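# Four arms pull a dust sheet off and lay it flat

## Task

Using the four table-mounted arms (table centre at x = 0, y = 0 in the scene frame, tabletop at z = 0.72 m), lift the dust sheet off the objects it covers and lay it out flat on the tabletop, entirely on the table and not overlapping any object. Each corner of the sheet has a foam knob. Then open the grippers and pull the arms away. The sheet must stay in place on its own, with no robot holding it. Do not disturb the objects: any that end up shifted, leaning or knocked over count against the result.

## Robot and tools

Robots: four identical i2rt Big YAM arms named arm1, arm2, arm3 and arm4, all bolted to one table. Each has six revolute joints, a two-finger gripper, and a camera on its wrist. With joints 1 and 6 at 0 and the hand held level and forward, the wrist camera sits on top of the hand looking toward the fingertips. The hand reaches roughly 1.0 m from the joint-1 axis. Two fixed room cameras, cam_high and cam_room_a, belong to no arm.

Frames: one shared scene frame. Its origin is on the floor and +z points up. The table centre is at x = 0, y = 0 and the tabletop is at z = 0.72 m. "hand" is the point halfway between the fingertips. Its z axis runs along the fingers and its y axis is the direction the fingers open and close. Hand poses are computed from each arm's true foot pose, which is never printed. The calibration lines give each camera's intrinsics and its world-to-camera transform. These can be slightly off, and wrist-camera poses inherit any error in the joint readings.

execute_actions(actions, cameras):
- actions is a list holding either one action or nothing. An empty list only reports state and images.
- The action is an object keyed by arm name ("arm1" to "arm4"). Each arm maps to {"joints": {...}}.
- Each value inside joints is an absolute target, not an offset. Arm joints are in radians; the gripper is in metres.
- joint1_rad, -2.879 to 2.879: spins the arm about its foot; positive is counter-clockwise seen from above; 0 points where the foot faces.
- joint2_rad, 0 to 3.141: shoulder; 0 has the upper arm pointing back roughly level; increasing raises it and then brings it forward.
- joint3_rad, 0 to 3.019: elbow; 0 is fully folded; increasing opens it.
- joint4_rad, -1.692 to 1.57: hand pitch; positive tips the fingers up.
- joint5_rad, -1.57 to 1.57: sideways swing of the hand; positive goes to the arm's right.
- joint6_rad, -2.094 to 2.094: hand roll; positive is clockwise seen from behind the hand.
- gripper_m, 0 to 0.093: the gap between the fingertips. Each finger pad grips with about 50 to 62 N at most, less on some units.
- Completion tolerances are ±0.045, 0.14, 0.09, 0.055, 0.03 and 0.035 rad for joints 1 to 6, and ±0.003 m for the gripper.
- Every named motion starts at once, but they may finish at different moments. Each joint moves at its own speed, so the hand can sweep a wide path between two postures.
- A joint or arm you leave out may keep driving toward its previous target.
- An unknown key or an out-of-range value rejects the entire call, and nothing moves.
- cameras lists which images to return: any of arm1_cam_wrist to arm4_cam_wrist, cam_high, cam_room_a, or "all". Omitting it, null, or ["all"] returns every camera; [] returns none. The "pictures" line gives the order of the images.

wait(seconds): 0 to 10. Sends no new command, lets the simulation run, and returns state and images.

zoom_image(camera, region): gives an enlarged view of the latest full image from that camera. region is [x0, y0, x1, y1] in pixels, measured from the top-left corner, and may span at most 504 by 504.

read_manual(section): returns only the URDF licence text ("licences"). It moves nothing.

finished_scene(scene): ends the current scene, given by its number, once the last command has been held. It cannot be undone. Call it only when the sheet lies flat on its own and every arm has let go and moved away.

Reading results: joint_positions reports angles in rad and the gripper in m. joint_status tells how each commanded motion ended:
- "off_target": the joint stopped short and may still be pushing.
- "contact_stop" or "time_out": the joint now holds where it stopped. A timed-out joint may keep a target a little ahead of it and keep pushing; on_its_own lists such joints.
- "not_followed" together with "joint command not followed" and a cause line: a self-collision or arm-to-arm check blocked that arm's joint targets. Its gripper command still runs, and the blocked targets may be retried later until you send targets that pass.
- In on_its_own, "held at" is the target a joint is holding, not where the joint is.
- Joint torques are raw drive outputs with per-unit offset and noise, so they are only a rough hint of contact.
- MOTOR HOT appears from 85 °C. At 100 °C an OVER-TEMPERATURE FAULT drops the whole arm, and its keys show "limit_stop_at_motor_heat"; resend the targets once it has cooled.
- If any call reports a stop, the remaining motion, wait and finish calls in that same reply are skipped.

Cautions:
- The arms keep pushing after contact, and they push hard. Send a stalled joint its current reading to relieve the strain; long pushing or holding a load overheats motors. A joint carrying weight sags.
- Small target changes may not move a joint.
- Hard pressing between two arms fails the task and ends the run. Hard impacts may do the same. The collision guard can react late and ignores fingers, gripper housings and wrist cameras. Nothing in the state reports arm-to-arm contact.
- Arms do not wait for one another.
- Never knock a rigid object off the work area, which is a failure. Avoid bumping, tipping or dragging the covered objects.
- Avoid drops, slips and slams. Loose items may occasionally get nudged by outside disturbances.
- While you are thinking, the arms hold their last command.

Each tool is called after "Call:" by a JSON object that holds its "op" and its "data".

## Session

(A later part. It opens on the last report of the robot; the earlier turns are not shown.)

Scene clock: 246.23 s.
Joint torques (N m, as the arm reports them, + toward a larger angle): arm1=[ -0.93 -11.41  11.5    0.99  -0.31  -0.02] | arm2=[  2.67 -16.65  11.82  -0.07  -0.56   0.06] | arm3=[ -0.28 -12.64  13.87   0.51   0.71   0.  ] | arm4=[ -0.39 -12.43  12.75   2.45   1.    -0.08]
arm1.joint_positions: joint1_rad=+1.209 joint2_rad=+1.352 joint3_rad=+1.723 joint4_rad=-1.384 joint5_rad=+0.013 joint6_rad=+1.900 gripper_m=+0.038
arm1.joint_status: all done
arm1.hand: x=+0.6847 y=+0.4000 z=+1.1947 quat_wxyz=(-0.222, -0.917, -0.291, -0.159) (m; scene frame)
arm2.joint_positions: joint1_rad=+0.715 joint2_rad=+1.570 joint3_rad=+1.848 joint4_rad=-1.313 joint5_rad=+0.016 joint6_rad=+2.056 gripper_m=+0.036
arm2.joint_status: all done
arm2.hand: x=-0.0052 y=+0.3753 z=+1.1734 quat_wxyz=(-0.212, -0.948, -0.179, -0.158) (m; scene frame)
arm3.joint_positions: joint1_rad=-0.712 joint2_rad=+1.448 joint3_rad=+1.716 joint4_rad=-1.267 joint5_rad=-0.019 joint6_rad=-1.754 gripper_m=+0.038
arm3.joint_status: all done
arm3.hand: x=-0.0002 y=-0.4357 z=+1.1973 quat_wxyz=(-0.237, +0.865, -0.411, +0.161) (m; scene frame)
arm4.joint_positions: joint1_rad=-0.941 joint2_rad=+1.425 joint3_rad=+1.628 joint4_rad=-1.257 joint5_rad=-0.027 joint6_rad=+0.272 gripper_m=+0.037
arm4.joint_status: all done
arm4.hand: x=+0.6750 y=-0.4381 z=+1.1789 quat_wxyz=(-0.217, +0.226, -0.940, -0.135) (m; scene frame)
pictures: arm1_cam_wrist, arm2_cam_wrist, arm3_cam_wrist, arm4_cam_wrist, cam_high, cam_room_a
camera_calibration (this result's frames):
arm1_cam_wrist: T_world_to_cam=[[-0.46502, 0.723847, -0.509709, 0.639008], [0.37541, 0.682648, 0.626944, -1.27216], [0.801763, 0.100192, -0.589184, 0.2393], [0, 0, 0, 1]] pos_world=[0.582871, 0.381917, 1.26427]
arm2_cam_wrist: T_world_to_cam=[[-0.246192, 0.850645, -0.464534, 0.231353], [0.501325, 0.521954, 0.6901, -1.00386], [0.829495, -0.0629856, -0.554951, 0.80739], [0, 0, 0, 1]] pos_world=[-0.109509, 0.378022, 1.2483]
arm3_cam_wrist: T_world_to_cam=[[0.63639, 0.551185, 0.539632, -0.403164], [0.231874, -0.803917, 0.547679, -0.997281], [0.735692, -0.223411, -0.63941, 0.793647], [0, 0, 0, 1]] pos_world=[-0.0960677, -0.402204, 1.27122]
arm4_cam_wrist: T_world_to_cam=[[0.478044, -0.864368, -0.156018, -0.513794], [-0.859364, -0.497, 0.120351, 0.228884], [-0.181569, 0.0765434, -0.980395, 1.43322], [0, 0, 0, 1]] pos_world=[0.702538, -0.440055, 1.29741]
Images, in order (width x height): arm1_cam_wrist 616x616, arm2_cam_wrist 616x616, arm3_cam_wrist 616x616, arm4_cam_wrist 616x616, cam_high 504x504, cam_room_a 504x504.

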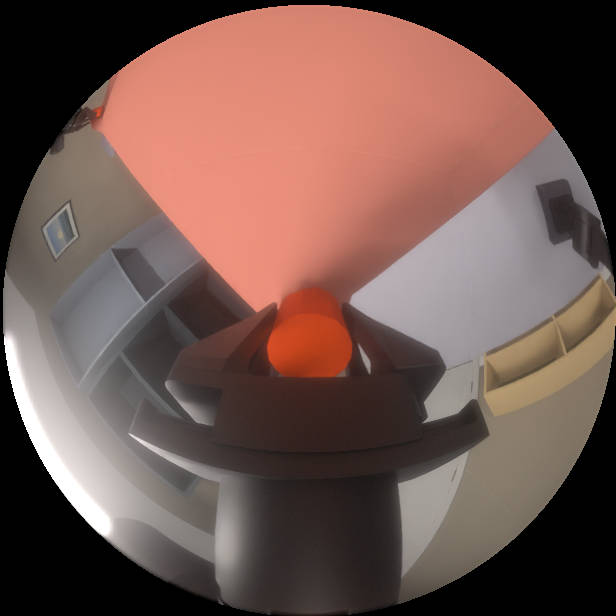

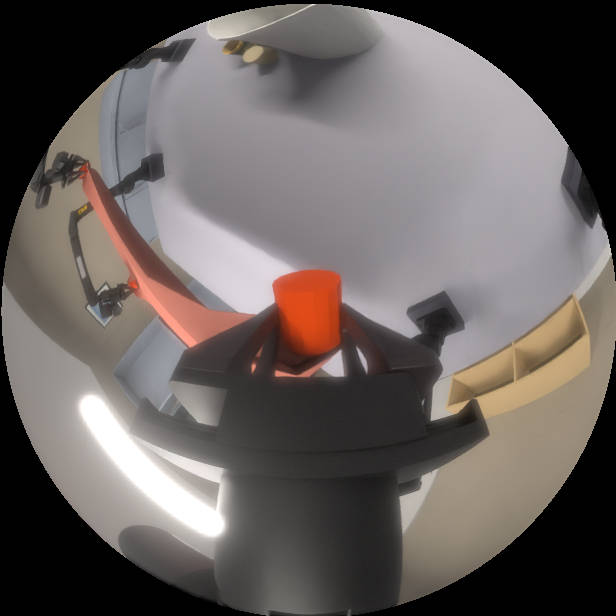

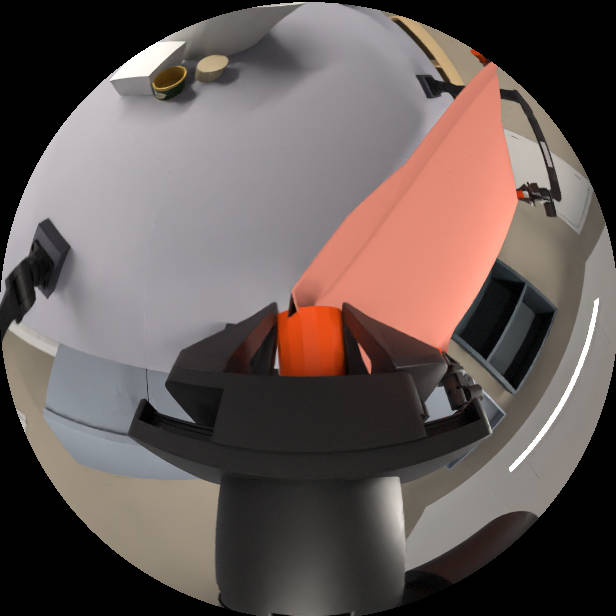

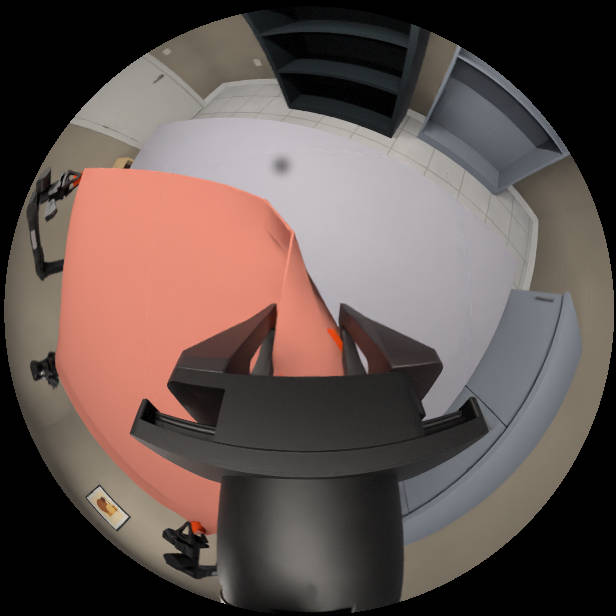

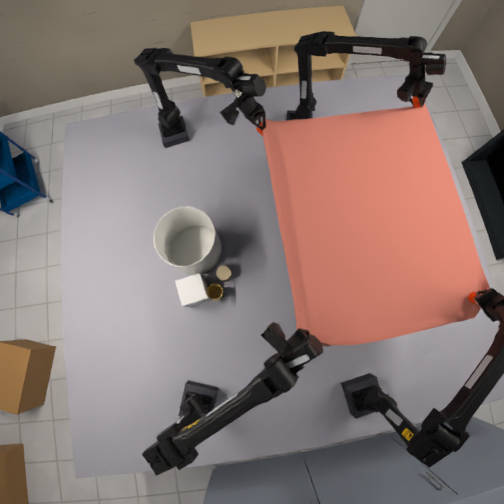

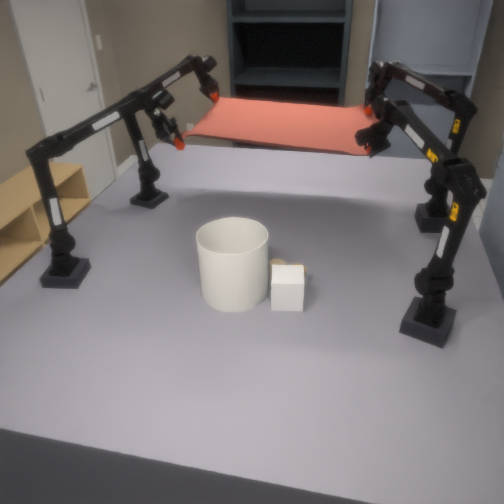

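Call:
{"op": "execute_actions", "data": {"actions": [{"arm1":{"joints":{"joint1_rad":1.22,"joint2_rad":1.85,"joint3_rad":1.215,"joint4_rad":-0.94}},"arm2":{"joints":{"joint1_rad":0.71,"joint2_rad":2.0,"joint3_rad":1.44,"joint4_rad":-0.99}},"arm3":{"joints":{"joint1_rad":-0.705,"joint2_rad":1.975,"joint3_rad":1.325,"joint4_rad":-0.91}},"arm4":{"joints":{"joint1_rad":-0.93,"joint2_rad":1.975,"joint3_rad":1.315,"joint4_rad":-0.885}}}], "cameras": []}}

Call:
{"op": "execute_actions", "data": {"actions": [{"arm1":{"joints":{"gripper_m":0.09}},"arm2":{"joints":{"gripper_m":0.09}},"arm3":{"joints":{"gripper_m":0.09}},"arm4":{"joints":{"gripper_m":0.09}}}], "cameras": []}}

Call:
{"op": "execute_actions", "data": {"actions": [{"arm1":{"joints":{"joint2_rad":1.55,"joint4_rad":-1.2}},"arm2":{"joints":{"joint2_rad":1.75,"joint4_rad":-1.2}},"arm3":{"joints":{"joint2_rad":1.72,"joint4_rad":-1.12}},"arm4":{"joints":{"joint2_rad":1.72,"joint4_rad":-1.10}}}]}}

Scene clock: 264.23 s.
Joint torques (N m, as the arm reports them, + toward a larger angle): arm1=[ -0.51 -15.12   6.35  -0.05  -0.4   -0.02] | arm2=[  1.37 -17.98   6.83  -0.82  -0.19   0.04] | arm3=[ -0.72 -15.16   7.97  -0.2    0.37   0.07] | arm4=[  0.46 -15.86   7.87   1.31   0.42   0.  ]
arm1.joint_positions: joint1_rad=+1.208 joint2_rad=+1.831 joint3_rad=+1.226 joint4_rad=-0.947 joint5_rad=+0.014 joint6_rad=+1.904 gripper_m=+0.038
arm1.joint_status: all done
arm1.hand: x=+0.6929 y=+0.3952 z=+0.7660 quat_wxyz=(-0.009, -0.953, -0.302, +0.000) (m; scene frame)
arm2.joint_positions: joint1_rad=+0.702 joint2_rad=+1.997 joint3_rad=+1.445 joint4_rad=-0.972 joint5_rad=+0.007 joint6_rad=+2.056 gripper_m=+0.038
arm2.joint_status: all done
arm2.hand: x=-0.0143 y=+0.3741 z=+0.7720 quat_wxyz=(-0.020, -0.983, -0.181, -0.011) (m; scene frame)
arm3.joint_positions: joint1_rad=-0.685 joint2_rad=+1.968 joint3_rad=+1.329 joint4_rad=-0.900 joint5_rad=-0.011 joint6_rad=-1.763 gripper_m=+0.038
arm3.joint_status: all done
arm3.hand: x=-0.0031 y=-0.4210 z=+0.7681 quat_wxyz=(-0.020, +0.910, -0.415, +0.007) (m; scene frame)
arm4.joint_positions: joint1_rad=-0.912 joint2_rad=+1.979 joint3_rad=+1.297 joint4_rad=-0.900 joint5_rad=-0.011 joint6_rad=+0.262 gripper_m=+0.037
arm4.joint_status: all done
arm4.hand: x=+0.6653 y=-0.4300 z=+0.7650 quat_wxyz=(+0.008, +0.249, -0.969, -0.002) (m; scene frame)
pictures: none
No camera images: the call's "cameras" was empty. Leave "cameras" out to get every camera's image.

Scene clock: 265.03 s.
Joint torques (N m, as the arm reports them, + toward a larger angle): arm1=[ -0.74 -16.24   6.57  -0.11   0.03  -0.05] | arm2=[  0.98 -17.7    7.5   -0.53  -0.02   0.04] | arm3=[  1.07 -15.56   8.    -0.22  -0.01   0.05] | arm4=[  1.5  -16.45   8.08   1.3    0.09   0.02]
arm1.joint_positions: joint1_rad=+1.211 joint2_rad=+1.831 joint3_rad=+1.226 joint4_rad=-0.947 joint5_rad=+0.003 joint6_rad=+1.904 gripper_m=+0.090
arm1.joint_status: all done
arm1.hand: x=+0.6950 y=+0.3981 z=+0.7660 quat_wxyz=(-0.006, -0.953, -0.303, -0.005) (m; scene frame)
arm2.joint_positions: joint1_rad=+0.703 joint2_rad=+1.997 joint3_rad=+1.435 joint4_rad=-0.982 joint5_rad=+0.002 joint6_rad=+2.056 gripper_m=+0.090
arm2.joint_status: all done
arm2.hand: x=-0.0184 y=+0.3795 z=+0.7687 quat_wxyz=(-0.011, -0.983, -0.181, -0.007) (m; scene frame)
arm3.joint_positions: joint1_rad=-0.701 joint2_rad=+1.968 joint3_rad=+1.329 joint4_rad=-0.901 joint5_rad=-0.002 joint6_rad=-1.763 gripper_m=+0.090
arm3.joint_status: all done
arm3.hand: x=+0.0018 y=-0.4301 z=+0.7681 quat_wxyz=(-0.017, +0.906, -0.422, +0.010) (m; scene frame)
arm4.joint_positions: joint1_rad=-0.926 joint2_rad=+1.979 joint3_rad=+1.297 joint4_rad=-0.900 joint5_rad=-0.002 joint6_rad=+0.258 gripper_m=+0.090
arm4.joint_status: all done
arm4.hand: x=+0.6713 y=-0.4363 z=+0.7650 quat_wxyz=(+0.006, +0.244, -0.970, +0.002) (m; scene frame)
pictures: none
No camera images: the call's "cameras" was empty. Leave "cameras" out to get every camera's image.

Scene clock: 266.33 s.
Joint torques (N m, as the arm reports them, + toward a larger angle): arm1=[ -0.37 -12.11   8.8   -0.51   0.04  -0.05] | arm2=[  0.89 -16.14   9.19  -0.6   -0.02   0.05] | arm3=[  0.72 -12.73  10.1   -0.06  -0.01   0.05] | arm4=[  1.35 -11.78   9.16   0.41   0.11   0.03]
arm1.joint_positions: joint1_rad=+1.211 joint2_rad=+1.532 joint3_rad=+1.215 joint4_rad=-1.191 joint5_rad=+0.002 joint6_rad=+1.904 gripper_m=+0.090
arm1.joint_status: all done
arm1.hand: x=+0.6543 y=+0.4268 z=+0.8975 quat_wxyz=(-0.023, -0.952, -0.303, -0.018) (m; scene frame)
arm2.joint_positions: joint1_rad=+0.703 joint2_rad=+1.755 joint3_rad=+1.421 joint4_rad=-1.192 joint5_rad=+0.002 joint6_rad=+2.056 gripper_m=+0.090
arm2.joint_status: all done
arm2.hand: x=-0.0483 y=+0.4061 z=+0.8901 quat_wxyz=(-0.018, -0.983, -0.181, -0.012) (m; scene frame)
arm3.joint_positions: joint1_rad=-0.701 joint2_rad=+1.708 joint3_rad=+1.319 joint4_rad=-1.111 joint5_rad=-0.002 joint6_rad=-1.762 gripper_m=+0.090
arm3.joint_status: all done
arm3.hand: x=-0.0282 y=-0.4469 z=+0.8940 quat_wxyz=(-0.033, +0.906, -0.422, +0.022) (m; scene frame)
arm4.joint_positions: joint1_rad=-0.926 joint2_rad=+1.698 joint3_rad=+1.297 joint4_rad=-1.085 joint5_rad=-0.002 joint6_rad=+0.258 gripper_m=+0.090
arm4.joint_status: all done
arm4.hand: x=+0.6578 y=-0.4489 z=+0.9040 quat_wxyz=(-0.036, +0.244, -0.969, -0.021) (m; scene frame)
pictures: arm1_cam_wrist, arm2_cam_wrist, arm3_cam_wrist, arm4_cam_wrist, cam_high, cam_room_a
camera_calibration (this result's frames):
arm1_cam_wrist: T_world_to_cam=[[-0.583704, 0.809345, -0.0651958, 0.0962192], [0.622036, 0.497332, 0.604758, -1.15502], [0.521882, 0.312446, -0.793736, 0.361981], [0, 0, 0, 1]] pos_world=[0.585717, 0.383455, 0.992099]
arm2_cam_wrist: T_world_to_cam=[[-0.333272, 0.941313, -0.0534668, -0.344044], [0.743443, 0.297246, 0.599114, -0.618826], [0.579847, 0.159919, -0.798876, 0.802445], [0, 0, 0, 1]] pos_world=[-0.119894, 0.379471, 0.993407]
arm3_cam_wrist: T_world_to_cam=[[0.762782, 0.642307, 0.074868, 0.244295], [0.490845, -0.650472, 0.579618, -0.786367], [0.420992, -0.405374, -0.811442, 0.68148], [0, 0, 0, 1]] pos_world=[-0.0872569, -0.392168, 0.990484]
arm4_cam_wrist: T_world_to_cam=[[0.469801, -0.882507, -0.021634, -0.681957], [-0.754341, -0.414061, 0.509434, -0.141766], [-0.458537, -0.223013, -0.860238, 1.10054], [0, 0, 0, 1]] pos_world=[0.71808, -0.415097, 1.00419]
Images, in order (width x height): arm1_cam_wrist 616x616, arm2_cam_wrist 616x616, arm3_cam_wrist 616x616, arm4_cam_wrist 616x616, cam_high 504x504, cam_room_a 504x504.

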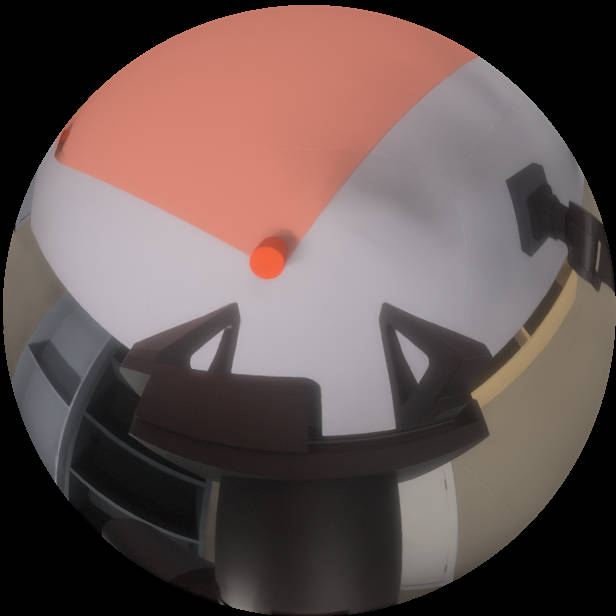

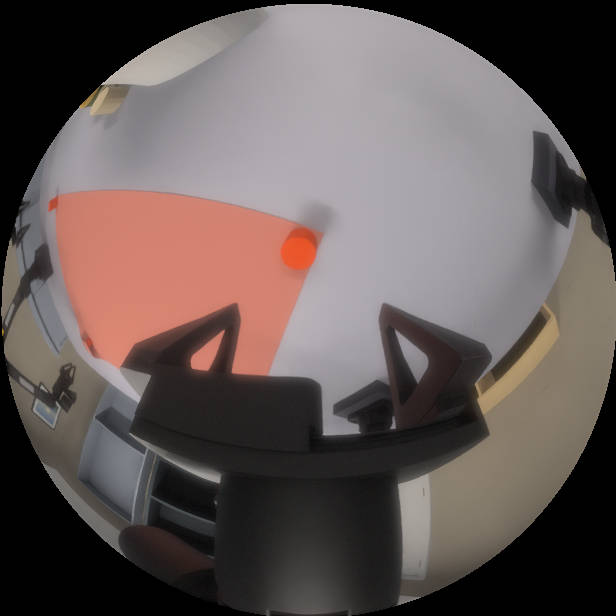

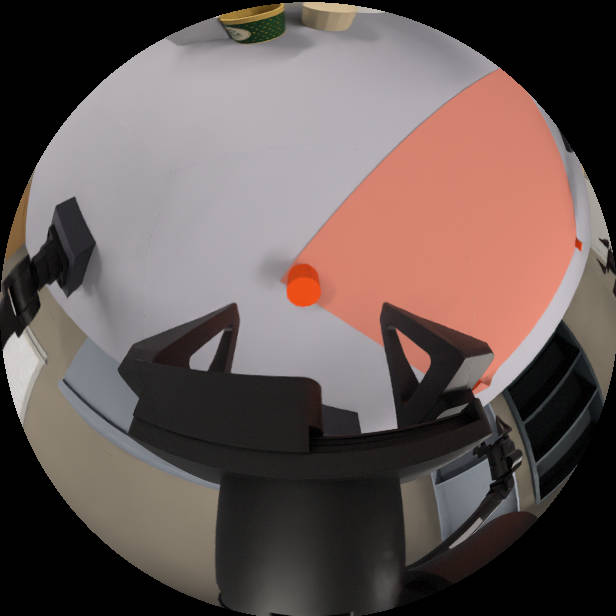

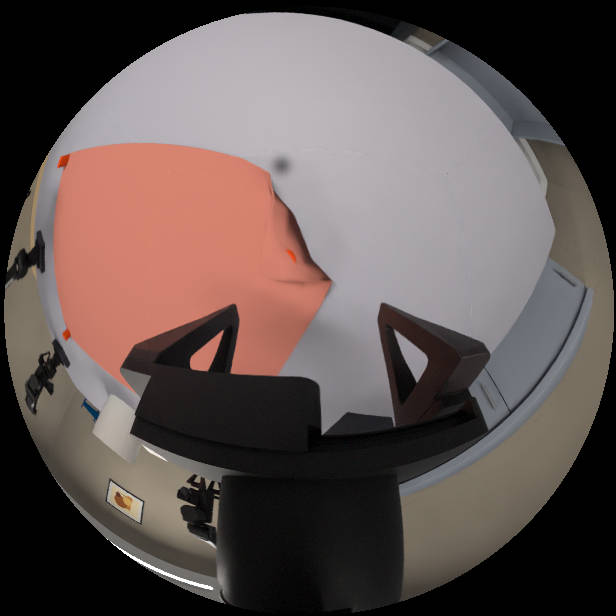

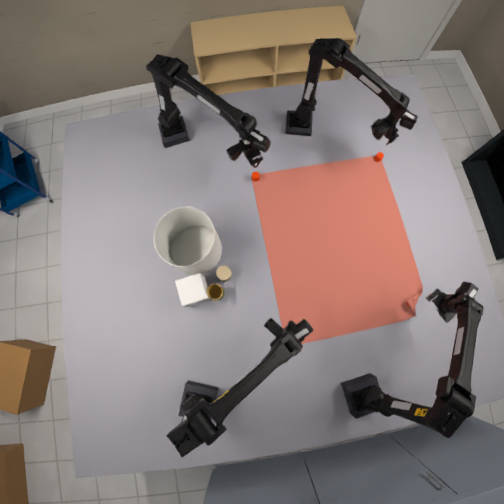

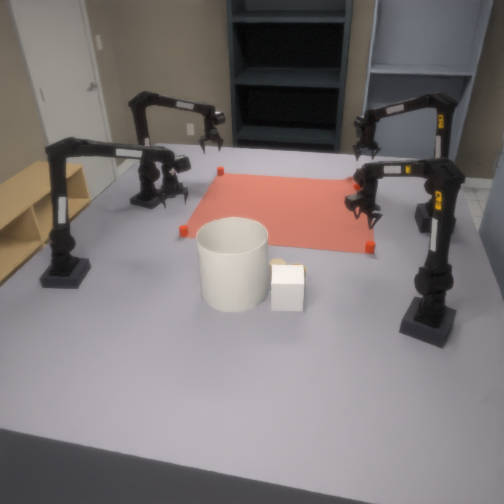

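Call:
{"op": "execute_actions", "data": {"actions": [{"arm4":{"joints":{"joint1_rad":-0.655,"joint2_rad":1.8,"joint3_rad":1.2,"joint4_rad":-0.90,"joint5_rad":0.6,"joint6_rad":1.57,"gripper_m":0.08}},"arm1":{"joints":{"joint2_rad":0.7}},"arm2":{"joints":{"joint2_rad":0.7}},"arm3":{"joints":{"joint2_rad":0.7}}}], "cameras": []}}

Call:
{"op": "execute_actions", "data": {"actions": [{"arm4":{"joints":{"joint2_rad":1.995,"joint4_rad":-0.755}}}], "cameras": ["arm4_cam_wrist","cam_high"]}}

Scene clock: 289.83 s.
Joint torques (N m, as the arm reports them, + toward a larger angle): arm1=[-0.35  0.77  9.53  0.83 -0.06 -0.1 ] | arm2=[ 1.1   0.76  8.49  0.72 -0.04 -0.02] | arm3=[ 0.59  0.47 10.51  1.51  0.05  0.13] | arm4=[  1.61 -14.27   6.97   1.34   0.47   0.13]
arm1.joint_positions: joint1_rad=+1.211 joint2_rad=+0.692 joint3_rad=+1.215 joint4_rad=-1.191 joint5_rad=+0.002 joint6_rad=+1.904 gripper_m=+0.090
arm1.joint_status: all done
arm1.hand: x=+0.5282 y=+0.5157 z=+1.2139 quat_wxyz=(-0.348, -0.859, -0.272, -0.260) (m; scene frame)
arm2.joint_positions: joint1_rad=+0.703 joint2_rad=+0.700 joint3_rad=+1.426 joint4_rad=-1.193 joint5_rad=+0.002 joint6_rad=+2.056 gripper_m=+0.090
arm2.joint_status: all done
arm2.hand: x=-0.2342 y=+0.5705 z=+1.3403 quat_wxyz=(-0.412, -0.838, -0.154, -0.323) (m; scene frame)
arm3.joint_positions: joint1_rad=-0.701 joint2_rad=+0.694 joint3_rad=+1.319 joint4_rad=-1.112 joint5_rad=-0.002 joint6_rad=-1.761 gripper_m=+0.090
arm3.joint_status: all done
arm3.hand: x=-0.2150 y=-0.5514 z=+1.3194 quat_wxyz=(-0.422, +0.774, -0.361, +0.304) (m; scene frame)
arm4.joint_positions: joint1_rad=-0.657 joint2_rad=+1.804 joint3_rad=+1.199 joint4_rad=-0.916 joint5_rad=+0.598 joint6_rad=+1.561 gripper_m=+0.080
arm4.joint_status: all done
arm4.hand: x=+0.6302 y=-0.4214 z=+0.8509 quat_wxyz=(-0.290, -0.263, -0.919, +0.059) (m; scene frame)
pictures: none
No camera images: the call's "cameras" was empty. Leave "cameras" out to get every camera's image.

Scene clock: 291.07 s.
Joint torques (N m, as the arm reports them, + toward a larger angle): arm1=[-0.87  0.1   9.46  0.93 -0.05 -0.11] | arm2=[ 0.68  0.11  8.49  0.86 -0.02 -0.02] | arm3=[ 0.65  0.27 10.47  1.51  0.05  0.14] | arm4=[  1.82 -15.74   5.87   1.33   0.43   0.16]
arm1.joint_positions: joint1_rad=+1.211 joint2_rad=+0.692 joint3_rad=+1.215 joint4_rad=-1.191 joint5_rad=+0.002 joint6_rad=+1.904 gripper_m=+0.090
arm1.joint_status: not commanded
arm1.hand: x=+0.5282 y=+0.5157 z=+1.2139 quat_wxyz=(-0.348, -0.859, -0.272, -0.260) (m; scene frame)
arm2.joint_positions: joint1_rad=+0.703 joint2_rad=+0.700 joint3_rad=+1.426 joint4_rad=-1.193 joint5_rad=+0.002 joint6_rad=+2.056 gripper_m=+0.090
arm2.joint_status: not commanded
arm2.hand: x=-0.2342 y=+0.5705 z=+1.3403 quat_wxyz=(-0.412, -0.838, -0.154, -0.323) (m; scene frame)
arm3.joint_positions: joint1_rad=-0.701 joint2_rad=+0.694 joint3_rad=+1.319 joint4_rad=-1.112 joint5_rad=-0.002 joint6_rad=-1.761 gripper_m=+0.090
arm3.joint_status: not commanded
arm3.hand: x=-0.2150 y=-0.5514 z=+1.3194 quat_wxyz=(-0.422, +0.774, -0.361, +0.304) (m; scene frame)
arm4.joint_positions: joint1_rad=-0.657 joint2_rad=+2.003 joint3_rad=+1.199 joint4_rad=-0.770 joint5_rad=+0.600 joint6_rad=+1.562 gripper_m=+0.080
arm4.joint_status: all done
arm4.hand: x=+0.6335 y=-0.4164 z=+0.7557 quat_wxyz=(-0.283, -0.255, -0.921, +0.083) (m; scene frame)
pictures: arm4_cam_wrist, cam_high
camera_calibration (this result's frames):
arm4_cam_wrist: T_world_to_cam=[[-0.52226, -0.852755, 0.00733021, -0.0261382], [-0.852607, 0.522307, 0.0160236, 0.753879], [-0.0174928, 0.00211868, -0.999845, 0.888939], [0, 0, 0, 1]] pos_world=[0.644662, -0.417929, 0.876913]
Images, in order (width x height): arm4_cam_wrist 616x616, cam_high 504x504.

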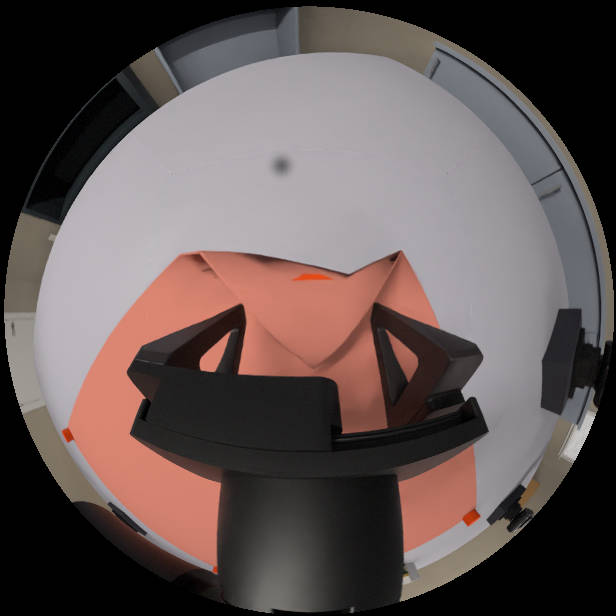

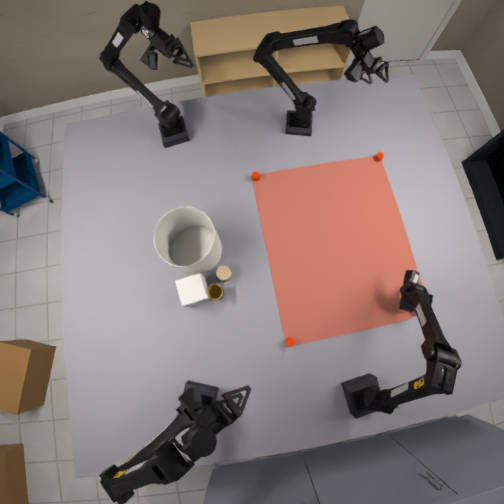

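Call:
{"op": "execute_actions", "data": {"actions": [{"arm4":{"joints":{"gripper_m":0}}}], "cameras": []}}

Call:
{"op": "execute_actions", "data": {"actions": [{"arm4":{"joints":{"joint1_rad":-0.95,"joint2_rad":1.87,"joint3_rad":1.23,"joint4_rad":-0.92,"joint5_rad":-0.2}}}], "cameras": []}}

Call:
{"op": "execute_actions", "data": {"actions": [{"arm4":{"joints":{"joint1_rad":-1.26,"joint2_rad":2.07,"joint3_rad":1.185,"joint4_rad":-0.67,"joint5_rad":-1.1}}}], "cameras": ["arm4_cam_wrist","cam_high"]}}

Scene clock: 301.93 s.
Joint torques (N m, as the arm reports them, + toward a larger angle): arm1=[-1.23  0.68  9.46  0.8  -0.05 -0.16] | arm2=[ 0.75  0.56  8.58  0.84 -0.07  0.02] | arm3=[ 0.57  0.17 10.46  1.5   0.05  0.12] | arm4=[  1.73 -16.1    5.71   1.27   0.42   0.15]
arm1.joint_positions: joint1_rad=+1.211 joint2_rad=+0.692 joint3_rad=+1.215 joint4_rad=-1.191 joint5_rad=+0.002 joint6_rad=+1.904 gripper_m=+0.090
arm1.joint_status: not commanded
arm1.hand: x=+0.5282 y=+0.5157 z=+1.2139 quat_wxyz=(-0.348, -0.859, -0.272, -0.260) (m; scene frame)
arm2.joint_positions: joint1_rad=+0.703 joint2_rad=+0.700 joint3_rad=+1.426 joint4_rad=-1.193 joint5_rad=+0.002 joint6_rad=+2.056 gripper_m=+0.090
arm2.joint_status: not commanded
arm2.hand: x=-0.2342 y=+0.5705 z=+1.3403 quat_wxyz=(-0.412, -0.838, -0.154, -0.323) (m; scene frame)
arm3.joint_positions: joint1_rad=-0.701 joint2_rad=+0.694 joint3_rad=+1.319 joint4_rad=-1.112 joint5_rad=-0.002 joint6_rad=-1.761 gripper_m=+0.090
arm3.joint_status: not commanded
arm3.hand: x=-0.2150 y=-0.5514 z=+1.3194 quat_wxyz=(-0.422, +0.774, -0.361, +0.304) (m; scene frame)
arm4.joint_positions: joint1_rad=-0.657 joint2_rad=+2.003 joint3_rad=+1.199 joint4_rad=-0.770 joint5_rad=+0.600 joint6_rad=+1.563 gripper_m=+0.032
arm4.joint_status: gripper_m off_target (ended at +0.032, target +0.000)
arm4.hand: x=+0.6335 y=-0.4164 z=+0.7557 quat_wxyz=(-0.283, -0.256, -0.921, +0.083) (m; scene frame)
pictures: none
No camera images: the call's "cameras" was empty. Leave "cameras" out to get every camera's image.

Scene clock: 303.27 s.
Joint torques (N m, as the arm reports them, + toward a larger angle): arm1=[-0.59  0.76  9.41  0.85 -0.04 -0.1 ] | arm2=[ 0.78 -0.02  8.54  0.84 -0.09 -0.01] | arm3=[ 0.66  0.19 10.49  1.52  0.04  0.13] | arm4=[  1.38 -14.61   8.9    0.13  -0.13   0.14]
arm1.joint_positions: joint1_rad=+1.211 joint2_rad=+0.692 joint3_rad=+1.215 joint4_rad=-1.191 joint5_rad=+0.002 joint6_rad=+1.904 gripper_m=+0.090
arm1.joint_status: not commanded
arm1.hand: x=+0.5282 y=+0.5157 z=+1.2139 quat_wxyz=(-0.348, -0.859, -0.272, -0.260) (m; scene frame)
arm2.joint_positions: joint1_rad=+0.703 joint2_rad=+0.700 joint3_rad=+1.426 joint4_rad=-1.193 joint5_rad=+0.002 joint6_rad=+2.056 gripper_m=+0.090
arm2.joint_status: not commanded
arm2.hand: x=-0.2342 y=+0.5705 z=+1.3403 quat_wxyz=(-0.412, -0.838, -0.154, -0.323) (m; scene frame)
arm3.joint_positions: joint1_rad=-0.701 joint2_rad=+0.694 joint3_rad=+1.319 joint4_rad=-1.112 joint5_rad=-0.002 joint6_rad=-1.761 gripper_m=+0.090
arm3.joint_status: not commanded
arm3.hand: x=-0.2150 y=-0.5514 z=+1.3194 quat_wxyz=(-0.422, +0.774, -0.361, +0.304) (m; scene frame)
arm4.joint_positions: joint1_rad=-0.948 joint2_rad=+1.871 joint3_rad=+1.199 joint4_rad=-0.905 joint5_rad=-0.197 joint6_rad=+1.563 gripper_m=+0.032
arm4.joint_status: all done
arm4.hand: x=+0.6332 y=-0.4414 z=+0.7926 quat_wxyz=(+0.091, -0.403, -0.910, -0.038) (m; scene frame)
pictures: none
No camera images: the call's "cameras" was empty. Leave "cameras" out to get every camera's image.

Scene clock: 304.67 s.
Joint torques (N m, as the arm reports them, + toward a larger angle): arm1=[-0.66  0.3   9.47  0.81  0.   -0.15] | arm2=[ 1.05  0.66  8.41  0.95 -0.02  0.01] | arm3=[ 0.58  0.3  10.46  1.54  0.04  0.14] | arm4=[  1.74 -13.83   4.55   1.3   -0.59   0.13]
arm1.joint_positions: joint1_rad=+1.211 joint2_rad=+0.692 joint3_rad=+1.215 joint4_rad=-1.191 joint5_rad=+0.002 joint6_rad=+1.904 gripper_m=+0.090
arm1.joint_status: not commanded
arm1.hand: x=+0.5282 y=+0.5157 z=+1.2139 quat_wxyz=(-0.348, -0.859, -0.272, -0.260) (m; scene frame)
arm2.joint_positions: joint1_rad=+0.703 joint2_rad=+0.700 joint3_rad=+1.426 joint4_rad=-1.193 joint5_rad=+0.002 joint6_rad=+2.056 gripper_m=+0.090
arm2.joint_status: not commanded
arm2.hand: x=-0.2342 y=+0.5705 z=+1.3403 quat_wxyz=(-0.412, -0.838, -0.154, -0.323) (m; scene frame)
arm3.joint_positions: joint1_rad=-0.701 joint2_rad=+0.694 joint3_rad=+1.319 joint4_rad=-1.112 joint5_rad=-0.002 joint6_rad=-1.761 gripper_m=+0.090
arm3.joint_status: not commanded
arm3.hand: x=-0.2150 y=-0.5514 z=+1.3194 quat_wxyz=(-0.422, +0.774, -0.361, +0.304) (m; scene frame)
arm4.joint_positions: joint1_rad=-1.263 joint2_rad=+2.051 joint3_rad=+1.196 joint4_rad=-0.686 joint5_rad=-1.097 joint6_rad=+1.564 gripper_m=+0.032
arm4.joint_status: all done
arm4.hand: x=+0.6930 y=-0.4511 z=+0.7954 quat_wxyz=(+0.429, -0.457, -0.720, -0.297) (m; scene frame)
pictures: arm4_cam_wrist, cam_high
camera_calibration (this result's frames):
arm4_cam_wrist: T_world_to_cam=[[-0.914089, -0.404374, -0.0303876, 0.478842], [0.0297689, -0.141649, 0.989469, -0.863143], [-0.40442, 0.903558, 0.141517, 0.69662], [0, 0, 0, 1]] pos_world=[0.745126, -0.558068, 0.770021]
Images, in order (width x height): arm4_cam_wrist 616x616, cam_high 504x504.

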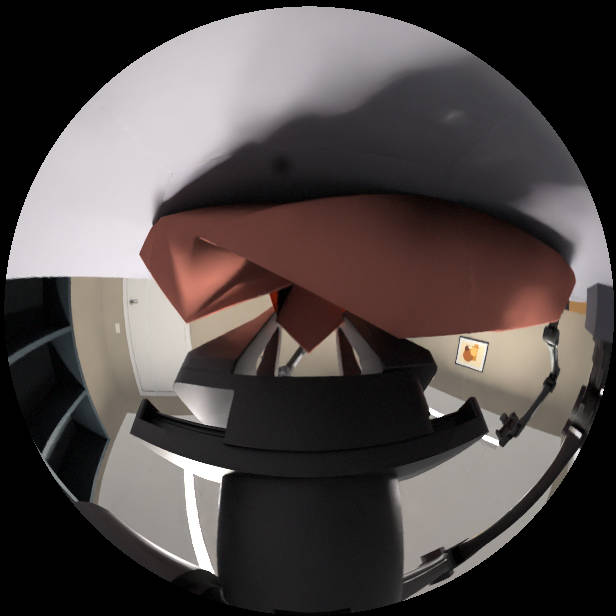

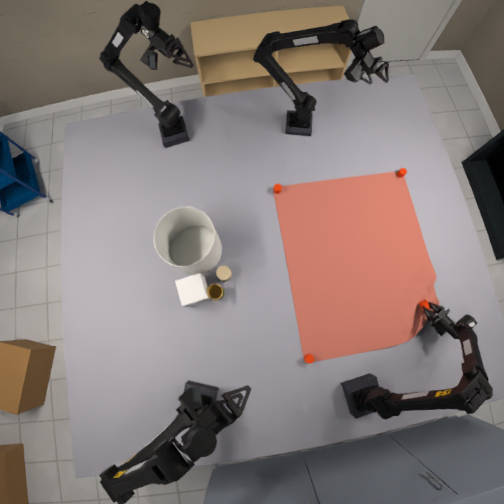

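Call:
{"op": "execute_actions", "data": {"actions": [{"arm4":{"joints":{"joint1_rad":-1.45,"joint2_rad":2.11,"joint3_rad":1.36,"joint4_rad":-0.80}}}], "cameras": ["cam_high"]}}

Call:
{"op": "execute_actions", "data": {"actions": [{"arm4":{"joints":{"gripper_m":0.09}}}], "cameras": []}}

Call:
{"op": "execute_actions", "data": {"actions": [{"arm4":{"joints":{"joint1_rad":-1.6,"joint2_rad":1.8}}}], "cameras": ["arm4_cam_wrist","cam_high","arm1_cam_wrist"]}}

Scene clock: 316.23 s.
Joint torques (N m, as the arm reports them, + toward a larger angle): arm1=[-0.83  1.31  9.39  0.95  0.02 -0.12] | arm2=[ 1.13  0.27  8.39  0.76 -0.04 -0.02] | arm3=[ 0.58  0.45 10.44  1.53  0.05  0.13] | arm4=[  1.96 -14.79   8.     0.19  -0.49   0.14]
arm1.joint_positions: joint1_rad=+1.211 joint2_rad=+0.692 joint3_rad=+1.215 joint4_rad=-1.191 joint5_rad=+0.002 joint6_rad=+1.904 gripper_m=+0.090
arm1.joint_status: not commanded
arm1.hand: x=+0.5282 y=+0.5157 z=+1.2139 quat_wxyz=(-0.348, -0.859, -0.272, -0.260) (m; scene frame)
arm2.joint_positions: joint1_rad=+0.703 joint2_rad=+0.700 joint3_rad=+1.426 joint4_rad=-1.193 joint5_rad=+0.002 joint6_rad=+2.056 gripper_m=+0.090
arm2.joint_status: not commanded
arm2.hand: x=-0.2342 y=+0.5705 z=+1.3403 quat_wxyz=(-0.412, -0.838, -0.154, -0.323) (m; scene frame)
arm3.joint_positions: joint1_rad=-0.701 joint2_rad=+0.694 joint3_rad=+1.319 joint4_rad=-1.112 joint5_rad=-0.002 joint6_rad=-1.761 gripper_m=+0.090
arm3.joint_status: not commanded
arm3.hand: x=-0.2150 y=-0.5514 z=+1.3194 quat_wxyz=(-0.422, +0.774, -0.361, +0.304) (m; scene frame)
arm4.joint_positions: joint1_rad=-1.450 joint2_rad=+2.099 joint3_rad=+1.333 joint4_rad=-0.784 joint5_rad=-1.101 joint6_rad=+1.565 gripper_m=+0.032
arm4.joint_status: all done
arm4.hand: x=+0.7866 y=-0.5242 z=+0.8076 quat_wxyz=(+0.403, -0.524, -0.672, -0.334) (m; scene frame)
pictures: cam_high
Images, in order (width x height): cam_high 504x504.

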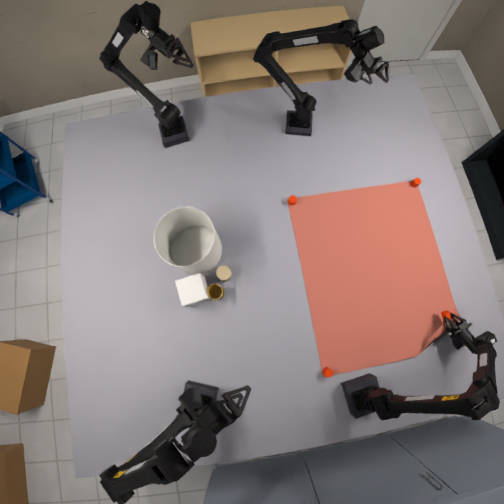

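Scene clock: 316.93 s.
Joint torques (N m, as the arm reports them, + toward a larger angle): arm1=[-0.5   0.28  9.36  0.89 -0.02 -0.09] | arm2=[ 0.61 -0.14  8.48  0.9  -0.07 -0.02] | arm3=[ 0.6   0.4  10.48  1.51  0.04  0.12] | arm4=[  1.78 -15.58   7.97   0.18  -0.47   0.14]
arm1.joint_positions: joint1_rad=+1.211 joint2_rad=+0.692 joint3_rad=+1.215 joint4_rad=-1.191 joint5_rad=+0.002 joint6_rad=+1.904 gripper_m=+0.090
arm1.joint_status: not commanded
arm1.hand: x=+0.5282 y=+0.5157 z=+1.2139 quat_wxyz=(-0.348, -0.859, -0.272, -0.260) (m; scene frame)
arm2.joint_positions: joint1_rad=+0.703 joint2_rad=+0.700 joint3_rad=+1.426 joint4_rad=-1.193 joint5_rad=+0.002 joint6_rad=+2.056 gripper_m=+0.090
arm2.joint_status: not commanded
arm2.hand: x=-0.2342 y=+0.5705 z=+1.3403 quat_wxyz=(-0.412, -0.838, -0.154, -0.323) (m; scene frame)
arm3.joint_positions: joint1_rad=-0.701 joint2_rad=+0.694 joint3_rad=+1.319 joint4_rad=-1.112 joint5_rad=-0.002 joint6_rad=-1.761 gripper_m=+0.090
arm3.joint_status: not commanded
arm3.hand: x=-0.2150 y=-0.5514 z=+1.3194 quat_wxyz=(-0.422, +0.774, -0.361, +0.304) (m; scene frame)
arm4.joint_positions: joint1_rad=-1.450 joint2_rad=+2.099 joint3_rad=+1.333 joint4_rad=-0.784 joint5_rad=-1.101 joint6_rad=+1.565 gripper_m=+0.090
arm4.joint_status: all done
arm4.hand: x=+0.7866 y=-0.5242 z=+0.8076 quat_wxyz=(+0.403, -0.524, -0.672, -0.334) (m; scene frame)
pictures: none
No camera images: the call's "cameras" was empty. Leave "cameras" out to get every camera's image.

Scene clock: 318.13 s.
Joint torques (N m, as the arm reports them, + toward a larger angle): arm1=[ 0.53  0.64  9.31  0.91 -0.03 -0.19] | arm2=[ 0.93  0.79  8.44  0.98 -0.06 -0.03] | arm3=[ 0.69  0.21 10.44  1.5   0.04  0.13] | arm4=[  1.44 -12.82  10.02   0.76  -0.45   0.12]
arm1.joint_positions: joint1_rad=+1.211 joint2_rad=+0.692 joint3_rad=+1.215 joint4_rad=-1.191 joint5_rad=+0.002 joint6_rad=+1.904 gripper_m=+0.090
arm1.joint_status: not commanded
arm1.hand: x=+0.5282 y=+0.5157 z=+1.2139 quat_wxyz=(-0.348, -0.859, -0.272, -0.260) (m; scene frame)
arm2.joint_positions: joint1_rad=+0.703 joint2_rad=+0.700 joint3_rad=+1.426 joint4_rad=-1.193 joint5_rad=+0.002 joint6_rad=+2.056 gripper_m=+0.090
arm2.joint_status: not commanded
arm2.hand: x=-0.2342 y=+0.5705 z=+1.3403 quat_wxyz=(-0.412, -0.838, -0.154, -0.323) (m; scene frame)
arm3.joint_positions: joint1_rad=-0.701 joint2_rad=+0.694 joint3_rad=+1.319 joint4_rad=-1.112 joint5_rad=-0.002 joint6_rad=-1.761 gripper_m=+0.090
arm3.joint_status: not commanded
arm3.hand: x=-0.2150 y=-0.5514 z=+1.3194 quat_wxyz=(-0.422, +0.774, -0.361, +0.304) (m; scene frame)
arm4.joint_positions: joint1_rad=-1.599 joint2_rad=+1.777 joint3_rad=+1.333 joint4_rad=-0.787 joint5_rad=-1.101 joint6_rad=+1.565 gripper_m=+0.090
arm4.joint_status: all done
arm4.hand: x=+0.8330 y=-0.6005 z=+0.9807 quat_wxyz=(+0.280, -0.503, -0.678, -0.456) (m; scene frame)
pictures: arm1_cam_wrist, arm4_cam_wrist, cam_high
camera_calibration (this result's frames):
arm1_cam_wrist: T_world_to_cam=[[-0.286714, 0.59972, -0.747081, 0.75021], [0.198969, 0.800094, 0.565916, -1.19765], [0.937127, 0.0136106, -0.348724, 0.0457603], [0, 0, 0, 1]] pos_world=[0.410508, 0.507698, 1.2542]
arm4_cam_wrist: T_world_to_cam=[[-0.940091, -0.0760056, -0.332342, 1.06707], [-0.316135, -0.170572, 0.933255, -0.74592], [-0.127621, 0.982409, 0.136325, 0.683885], [0, 0, 0, 1]] pos_world=[0.854611, -0.717984, 0.957535]
Images, in order (width x height): arm1_cam_wrist 616x616, arm4_cam_wrist 616x616, cam_high 504x504.

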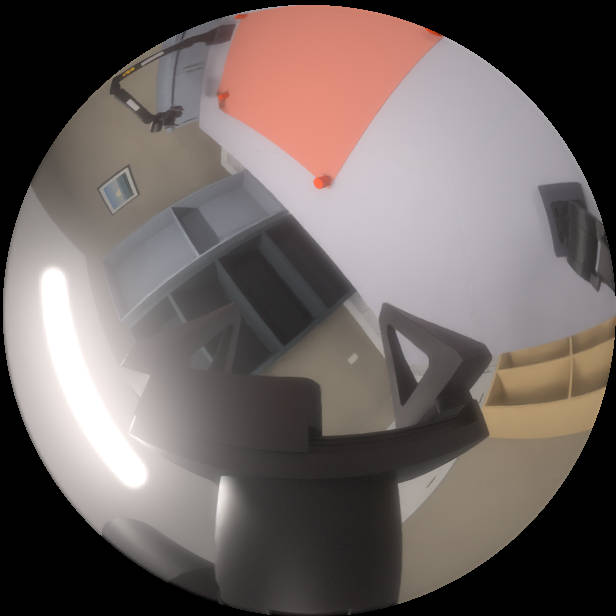

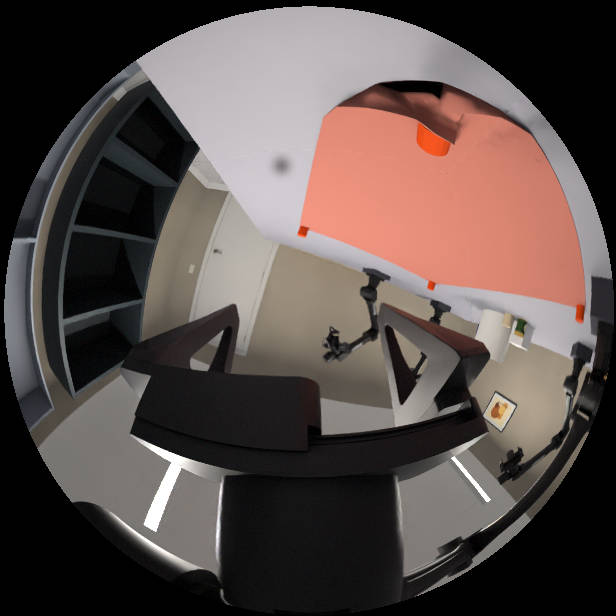

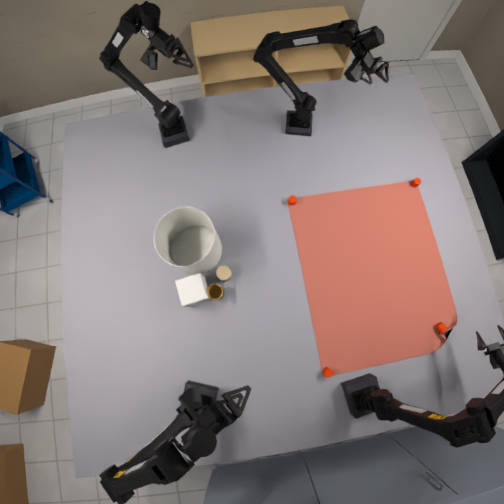

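Call:
{"op": "execute_actions", "data": {"actions": [{"arm4":{"joints":{"joint1_rad":-1.234,"joint2_rad":1.845,"joint3_rad":1.44,"joint4_rad":-1.15,"joint5_rad":0,"joint6_rad":-1.57}},"arm1":{"joints":{"joint1_rad":-0.02,"joint2_rad":1.685,"joint3_rad":1.335,"joint4_rad":-1.22,"joint6_rad":0}}}], "cameras": ["arm4_cam_wrist","arm1_cam_wrist"]}}

Scene clock: 337.77 s.
Joint torques (N m, as the arm reports them, + toward a larger angle): arm1=[ -0.79 -15.65  10.1   -0.43   0.06  -0.1 ] | arm2=[ 0.93  0.35  8.49  0.81 -0.07 -0.04] | arm3=[ 0.69  0.27 10.45  1.52  0.04  0.13] | arm4=[  2.23 -13.46  11.61   0.06  -0.01   0.02]
arm1.joint_positions: joint1_rad=-0.026 joint2_rad=+1.680 joint3_rad=+1.313 joint4_rad=-1.213 joint5_rad=+0.000 joint6_rad=+0.008 gripper_m=+0.090
arm1.joint_status: all done
arm1.hand: x=+0.1477 y=+0.2266 z=+0.8666 quat_wxyz=(+0.006, -0.804, -0.595, -0.004) (m; scene frame)
arm2.joint_positions: joint1_rad=+0.703 joint2_rad=+0.700 joint3_rad=+1.426 joint4_rad=-1.193 joint5_rad=+0.002 joint6_rad=+2.056 gripper_m=+0.090
arm2.joint_status: not commanded
arm2.hand: x=-0.2342 y=+0.5705 z=+1.3403 quat_wxyz=(-0.412, -0.838, -0.154, -0.323) (m; scene frame)
arm3.joint_positions: joint1_rad=-0.701 joint2_rad=+0.694 joint3_rad=+1.319 joint4_rad=-1.112 joint5_rad=-0.002 joint6_rad=-1.761 gripper_m=+0.090
arm3.joint_status: not commanded
arm3.hand: x=-0.2150 y=-0.5514 z=+1.3194 quat_wxyz=(-0.422, +0.774, -0.361, +0.304) (m; scene frame)
arm4.joint_positions: joint1_rad=-1.241 joint2_rad=+1.828 joint3_rad=+1.387 joint4_rad=-1.134 joint5_rad=-0.002 joint6_rad=-1.562 gripper_m=+0.090
arm4.joint_status: all done
arm4.hand: x=+0.7641 y=-0.5740 z=+0.8713 quat_wxyz=(+0.002, +0.841, -0.541, -0.002) (m; scene frame)
pictures: arm1_cam_wrist, arm4_cam_wrist
camera_calibration (this result's frames):
arm1_cam_wrist: T_world_to_cam=[[-0.959145, 0.282847, -0.00616387, 0.084103], [0.222363, 0.767153, 0.60169, -0.721122], [0.174915, 0.575737, -0.798706, 0.660259], [0, 0, 0, 1]] pos_world=[0.125529, 0.149287, 0.961763]
arm4_cam_wrist: T_world_to_cam=[[0.912556, 0.408943, -0.0028428, -0.456435], [0.335758, -0.74524, 0.576094, -1.17789], [0.233471, -0.526672, -0.817379, 0.352795], [0, 0, 0, 1]] pos_world=[0.729643, -0.50535, 0.965647]
Images, in order (width x height): arm1_cam_wrist 616x616, arm4_cam_wrist 616x616.

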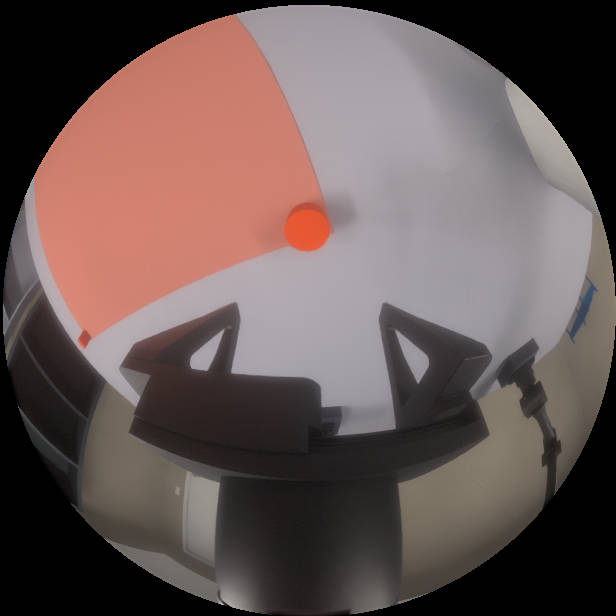

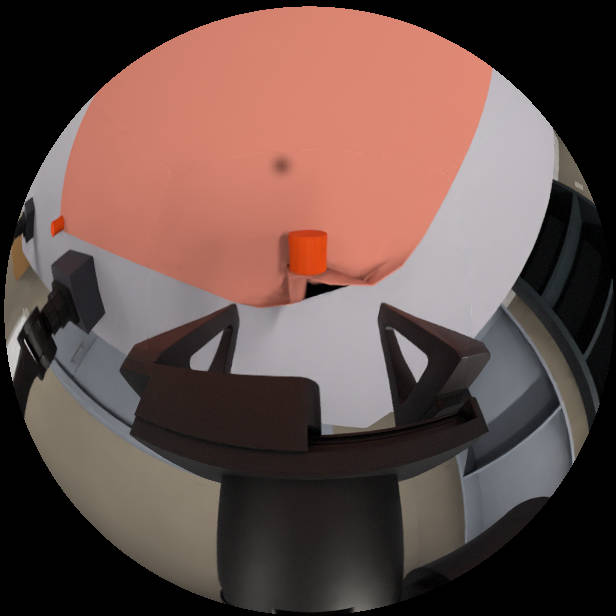

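Call:
{"op": "execute_actions", "data": {"actions": [], "cameras": ["cam_high","arm4_cam_wrist","arm1_cam_wrist"]}}

Scene clock: 360.10 s.
Joint torques (N m, as the arm reports them, + toward a larger angle): arm1=[ -0.61 -15.74  10.05  -0.38  -0.01  -0.14] | arm2=[ 0.53  0.2   8.51  0.86 -0.05 -0.02] | arm3=[ 0.61  0.34 10.44  1.53  0.05  0.13] | arm4=[  2.28 -13.29  11.6    0.09   0.     0.02]
arm1.joint_positions: joint1_rad=-0.026 joint2_rad=+1.680 joint3_rad=+1.313 joint4_rad=-1.213 joint5_rad=+0.000 joint6_rad=+0.008 gripper_m=+0.090
arm1.joint_status: all done
arm1.hand: x=+0.1477 y=+0.2266 z=+0.8666 quat_wxyz=(+0.006, -0.804, -0.595, -0.004) (m; scene frame)
arm2.joint_positions: joint1_rad=+0.703 joint2_rad=+0.700 joint3_rad=+1.426 joint4_rad=-1.193 joint5_rad=+0.002 joint6_rad=+2.056 gripper_m=+0.090
arm2.joint_status: not commanded
arm2.hand: x=-0.2342 y=+0.5705 z=+1.3403 quat_wxyz=(-0.412, -0.838, -0.154, -0.323) (m; scene frame)
arm3.joint_positions: joint1_rad=-0.701 joint2_rad=+0.694 joint3_rad=+1.319 joint4_rad=-1.112 joint5_rad=-0.002 joint6_rad=-1.761 gripper_m=+0.090
arm3.joint_status: not commanded
arm3.hand: x=-0.2150 y=-0.5514 z=+1.3194 quat_wxyz=(-0.422, +0.774, -0.361, +0.304) (m; scene frame)
arm4.joint_positions: joint1_rad=-1.241 joint2_rad=+1.828 joint3_rad=+1.387 joint4_rad=-1.134 joint5_rad=-0.002 joint6_rad=-1.562 gripper_m=+0.090
arm4.joint_status: all done
arm4.hand: x=+0.7641 y=-0.5740 z=+0.8713 quat_wxyz=(+0.002, +0.841, -0.541, -0.002) (m; scene frame)
pictures: arm1_cam_wrist, arm4_cam_wrist, cam_high
camera_calibration (this result's frames):
arm1_cam_wrist: T_world_to_cam=[[-0.959145, 0.282847, -0.00616387, 0.084103], [0.222363, 0.767153, 0.60169, -0.721122], [0.174915, 0.575737, -0.798706, 0.660259], [0, 0, 0, 1]] pos_world=[0.125529, 0.149287, 0.961763]
arm4_cam_wrist: T_world_to_cam=[[0.9124, 0.409291, -0.00284217, -0.456117], [0.336043, -0.745113, 0.576092, -1.17804], [0.233671, -0.526581, -0.81738, 0.352694], [0, 0, 0, 1]] pos_world=[0.729617, -0.505364, 0.965647]
Images, in order (width x height): arm1_cam_wrist 616x616, arm4_cam_wrist 616x616, cam_high 504x504.

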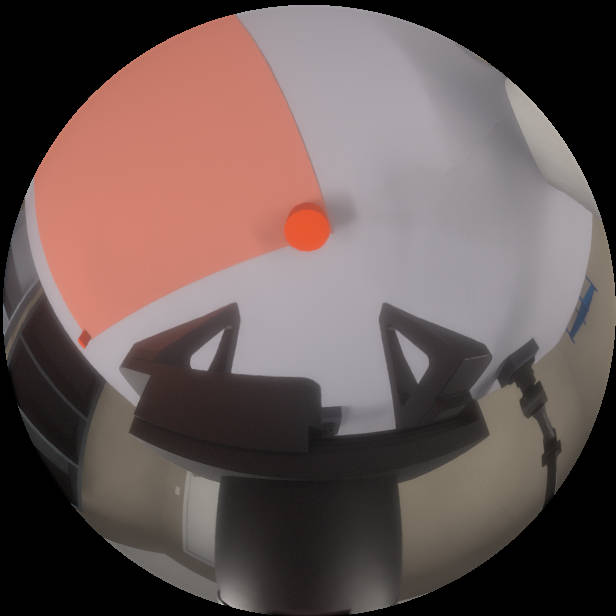

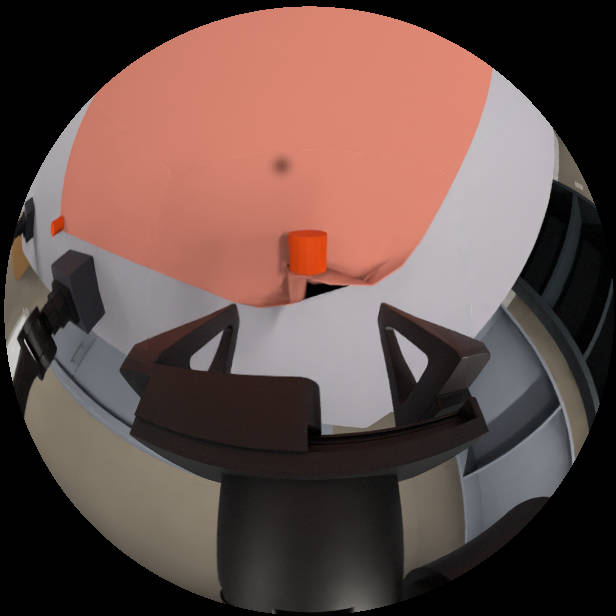

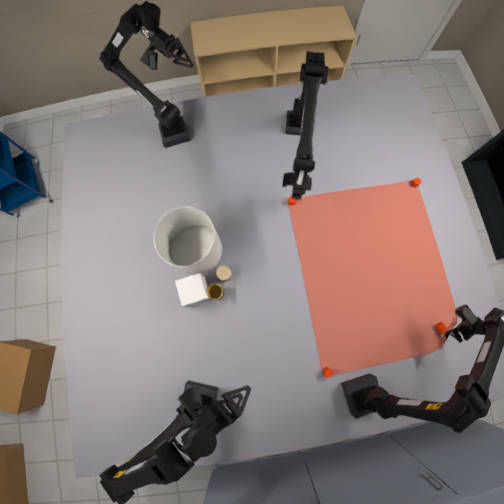

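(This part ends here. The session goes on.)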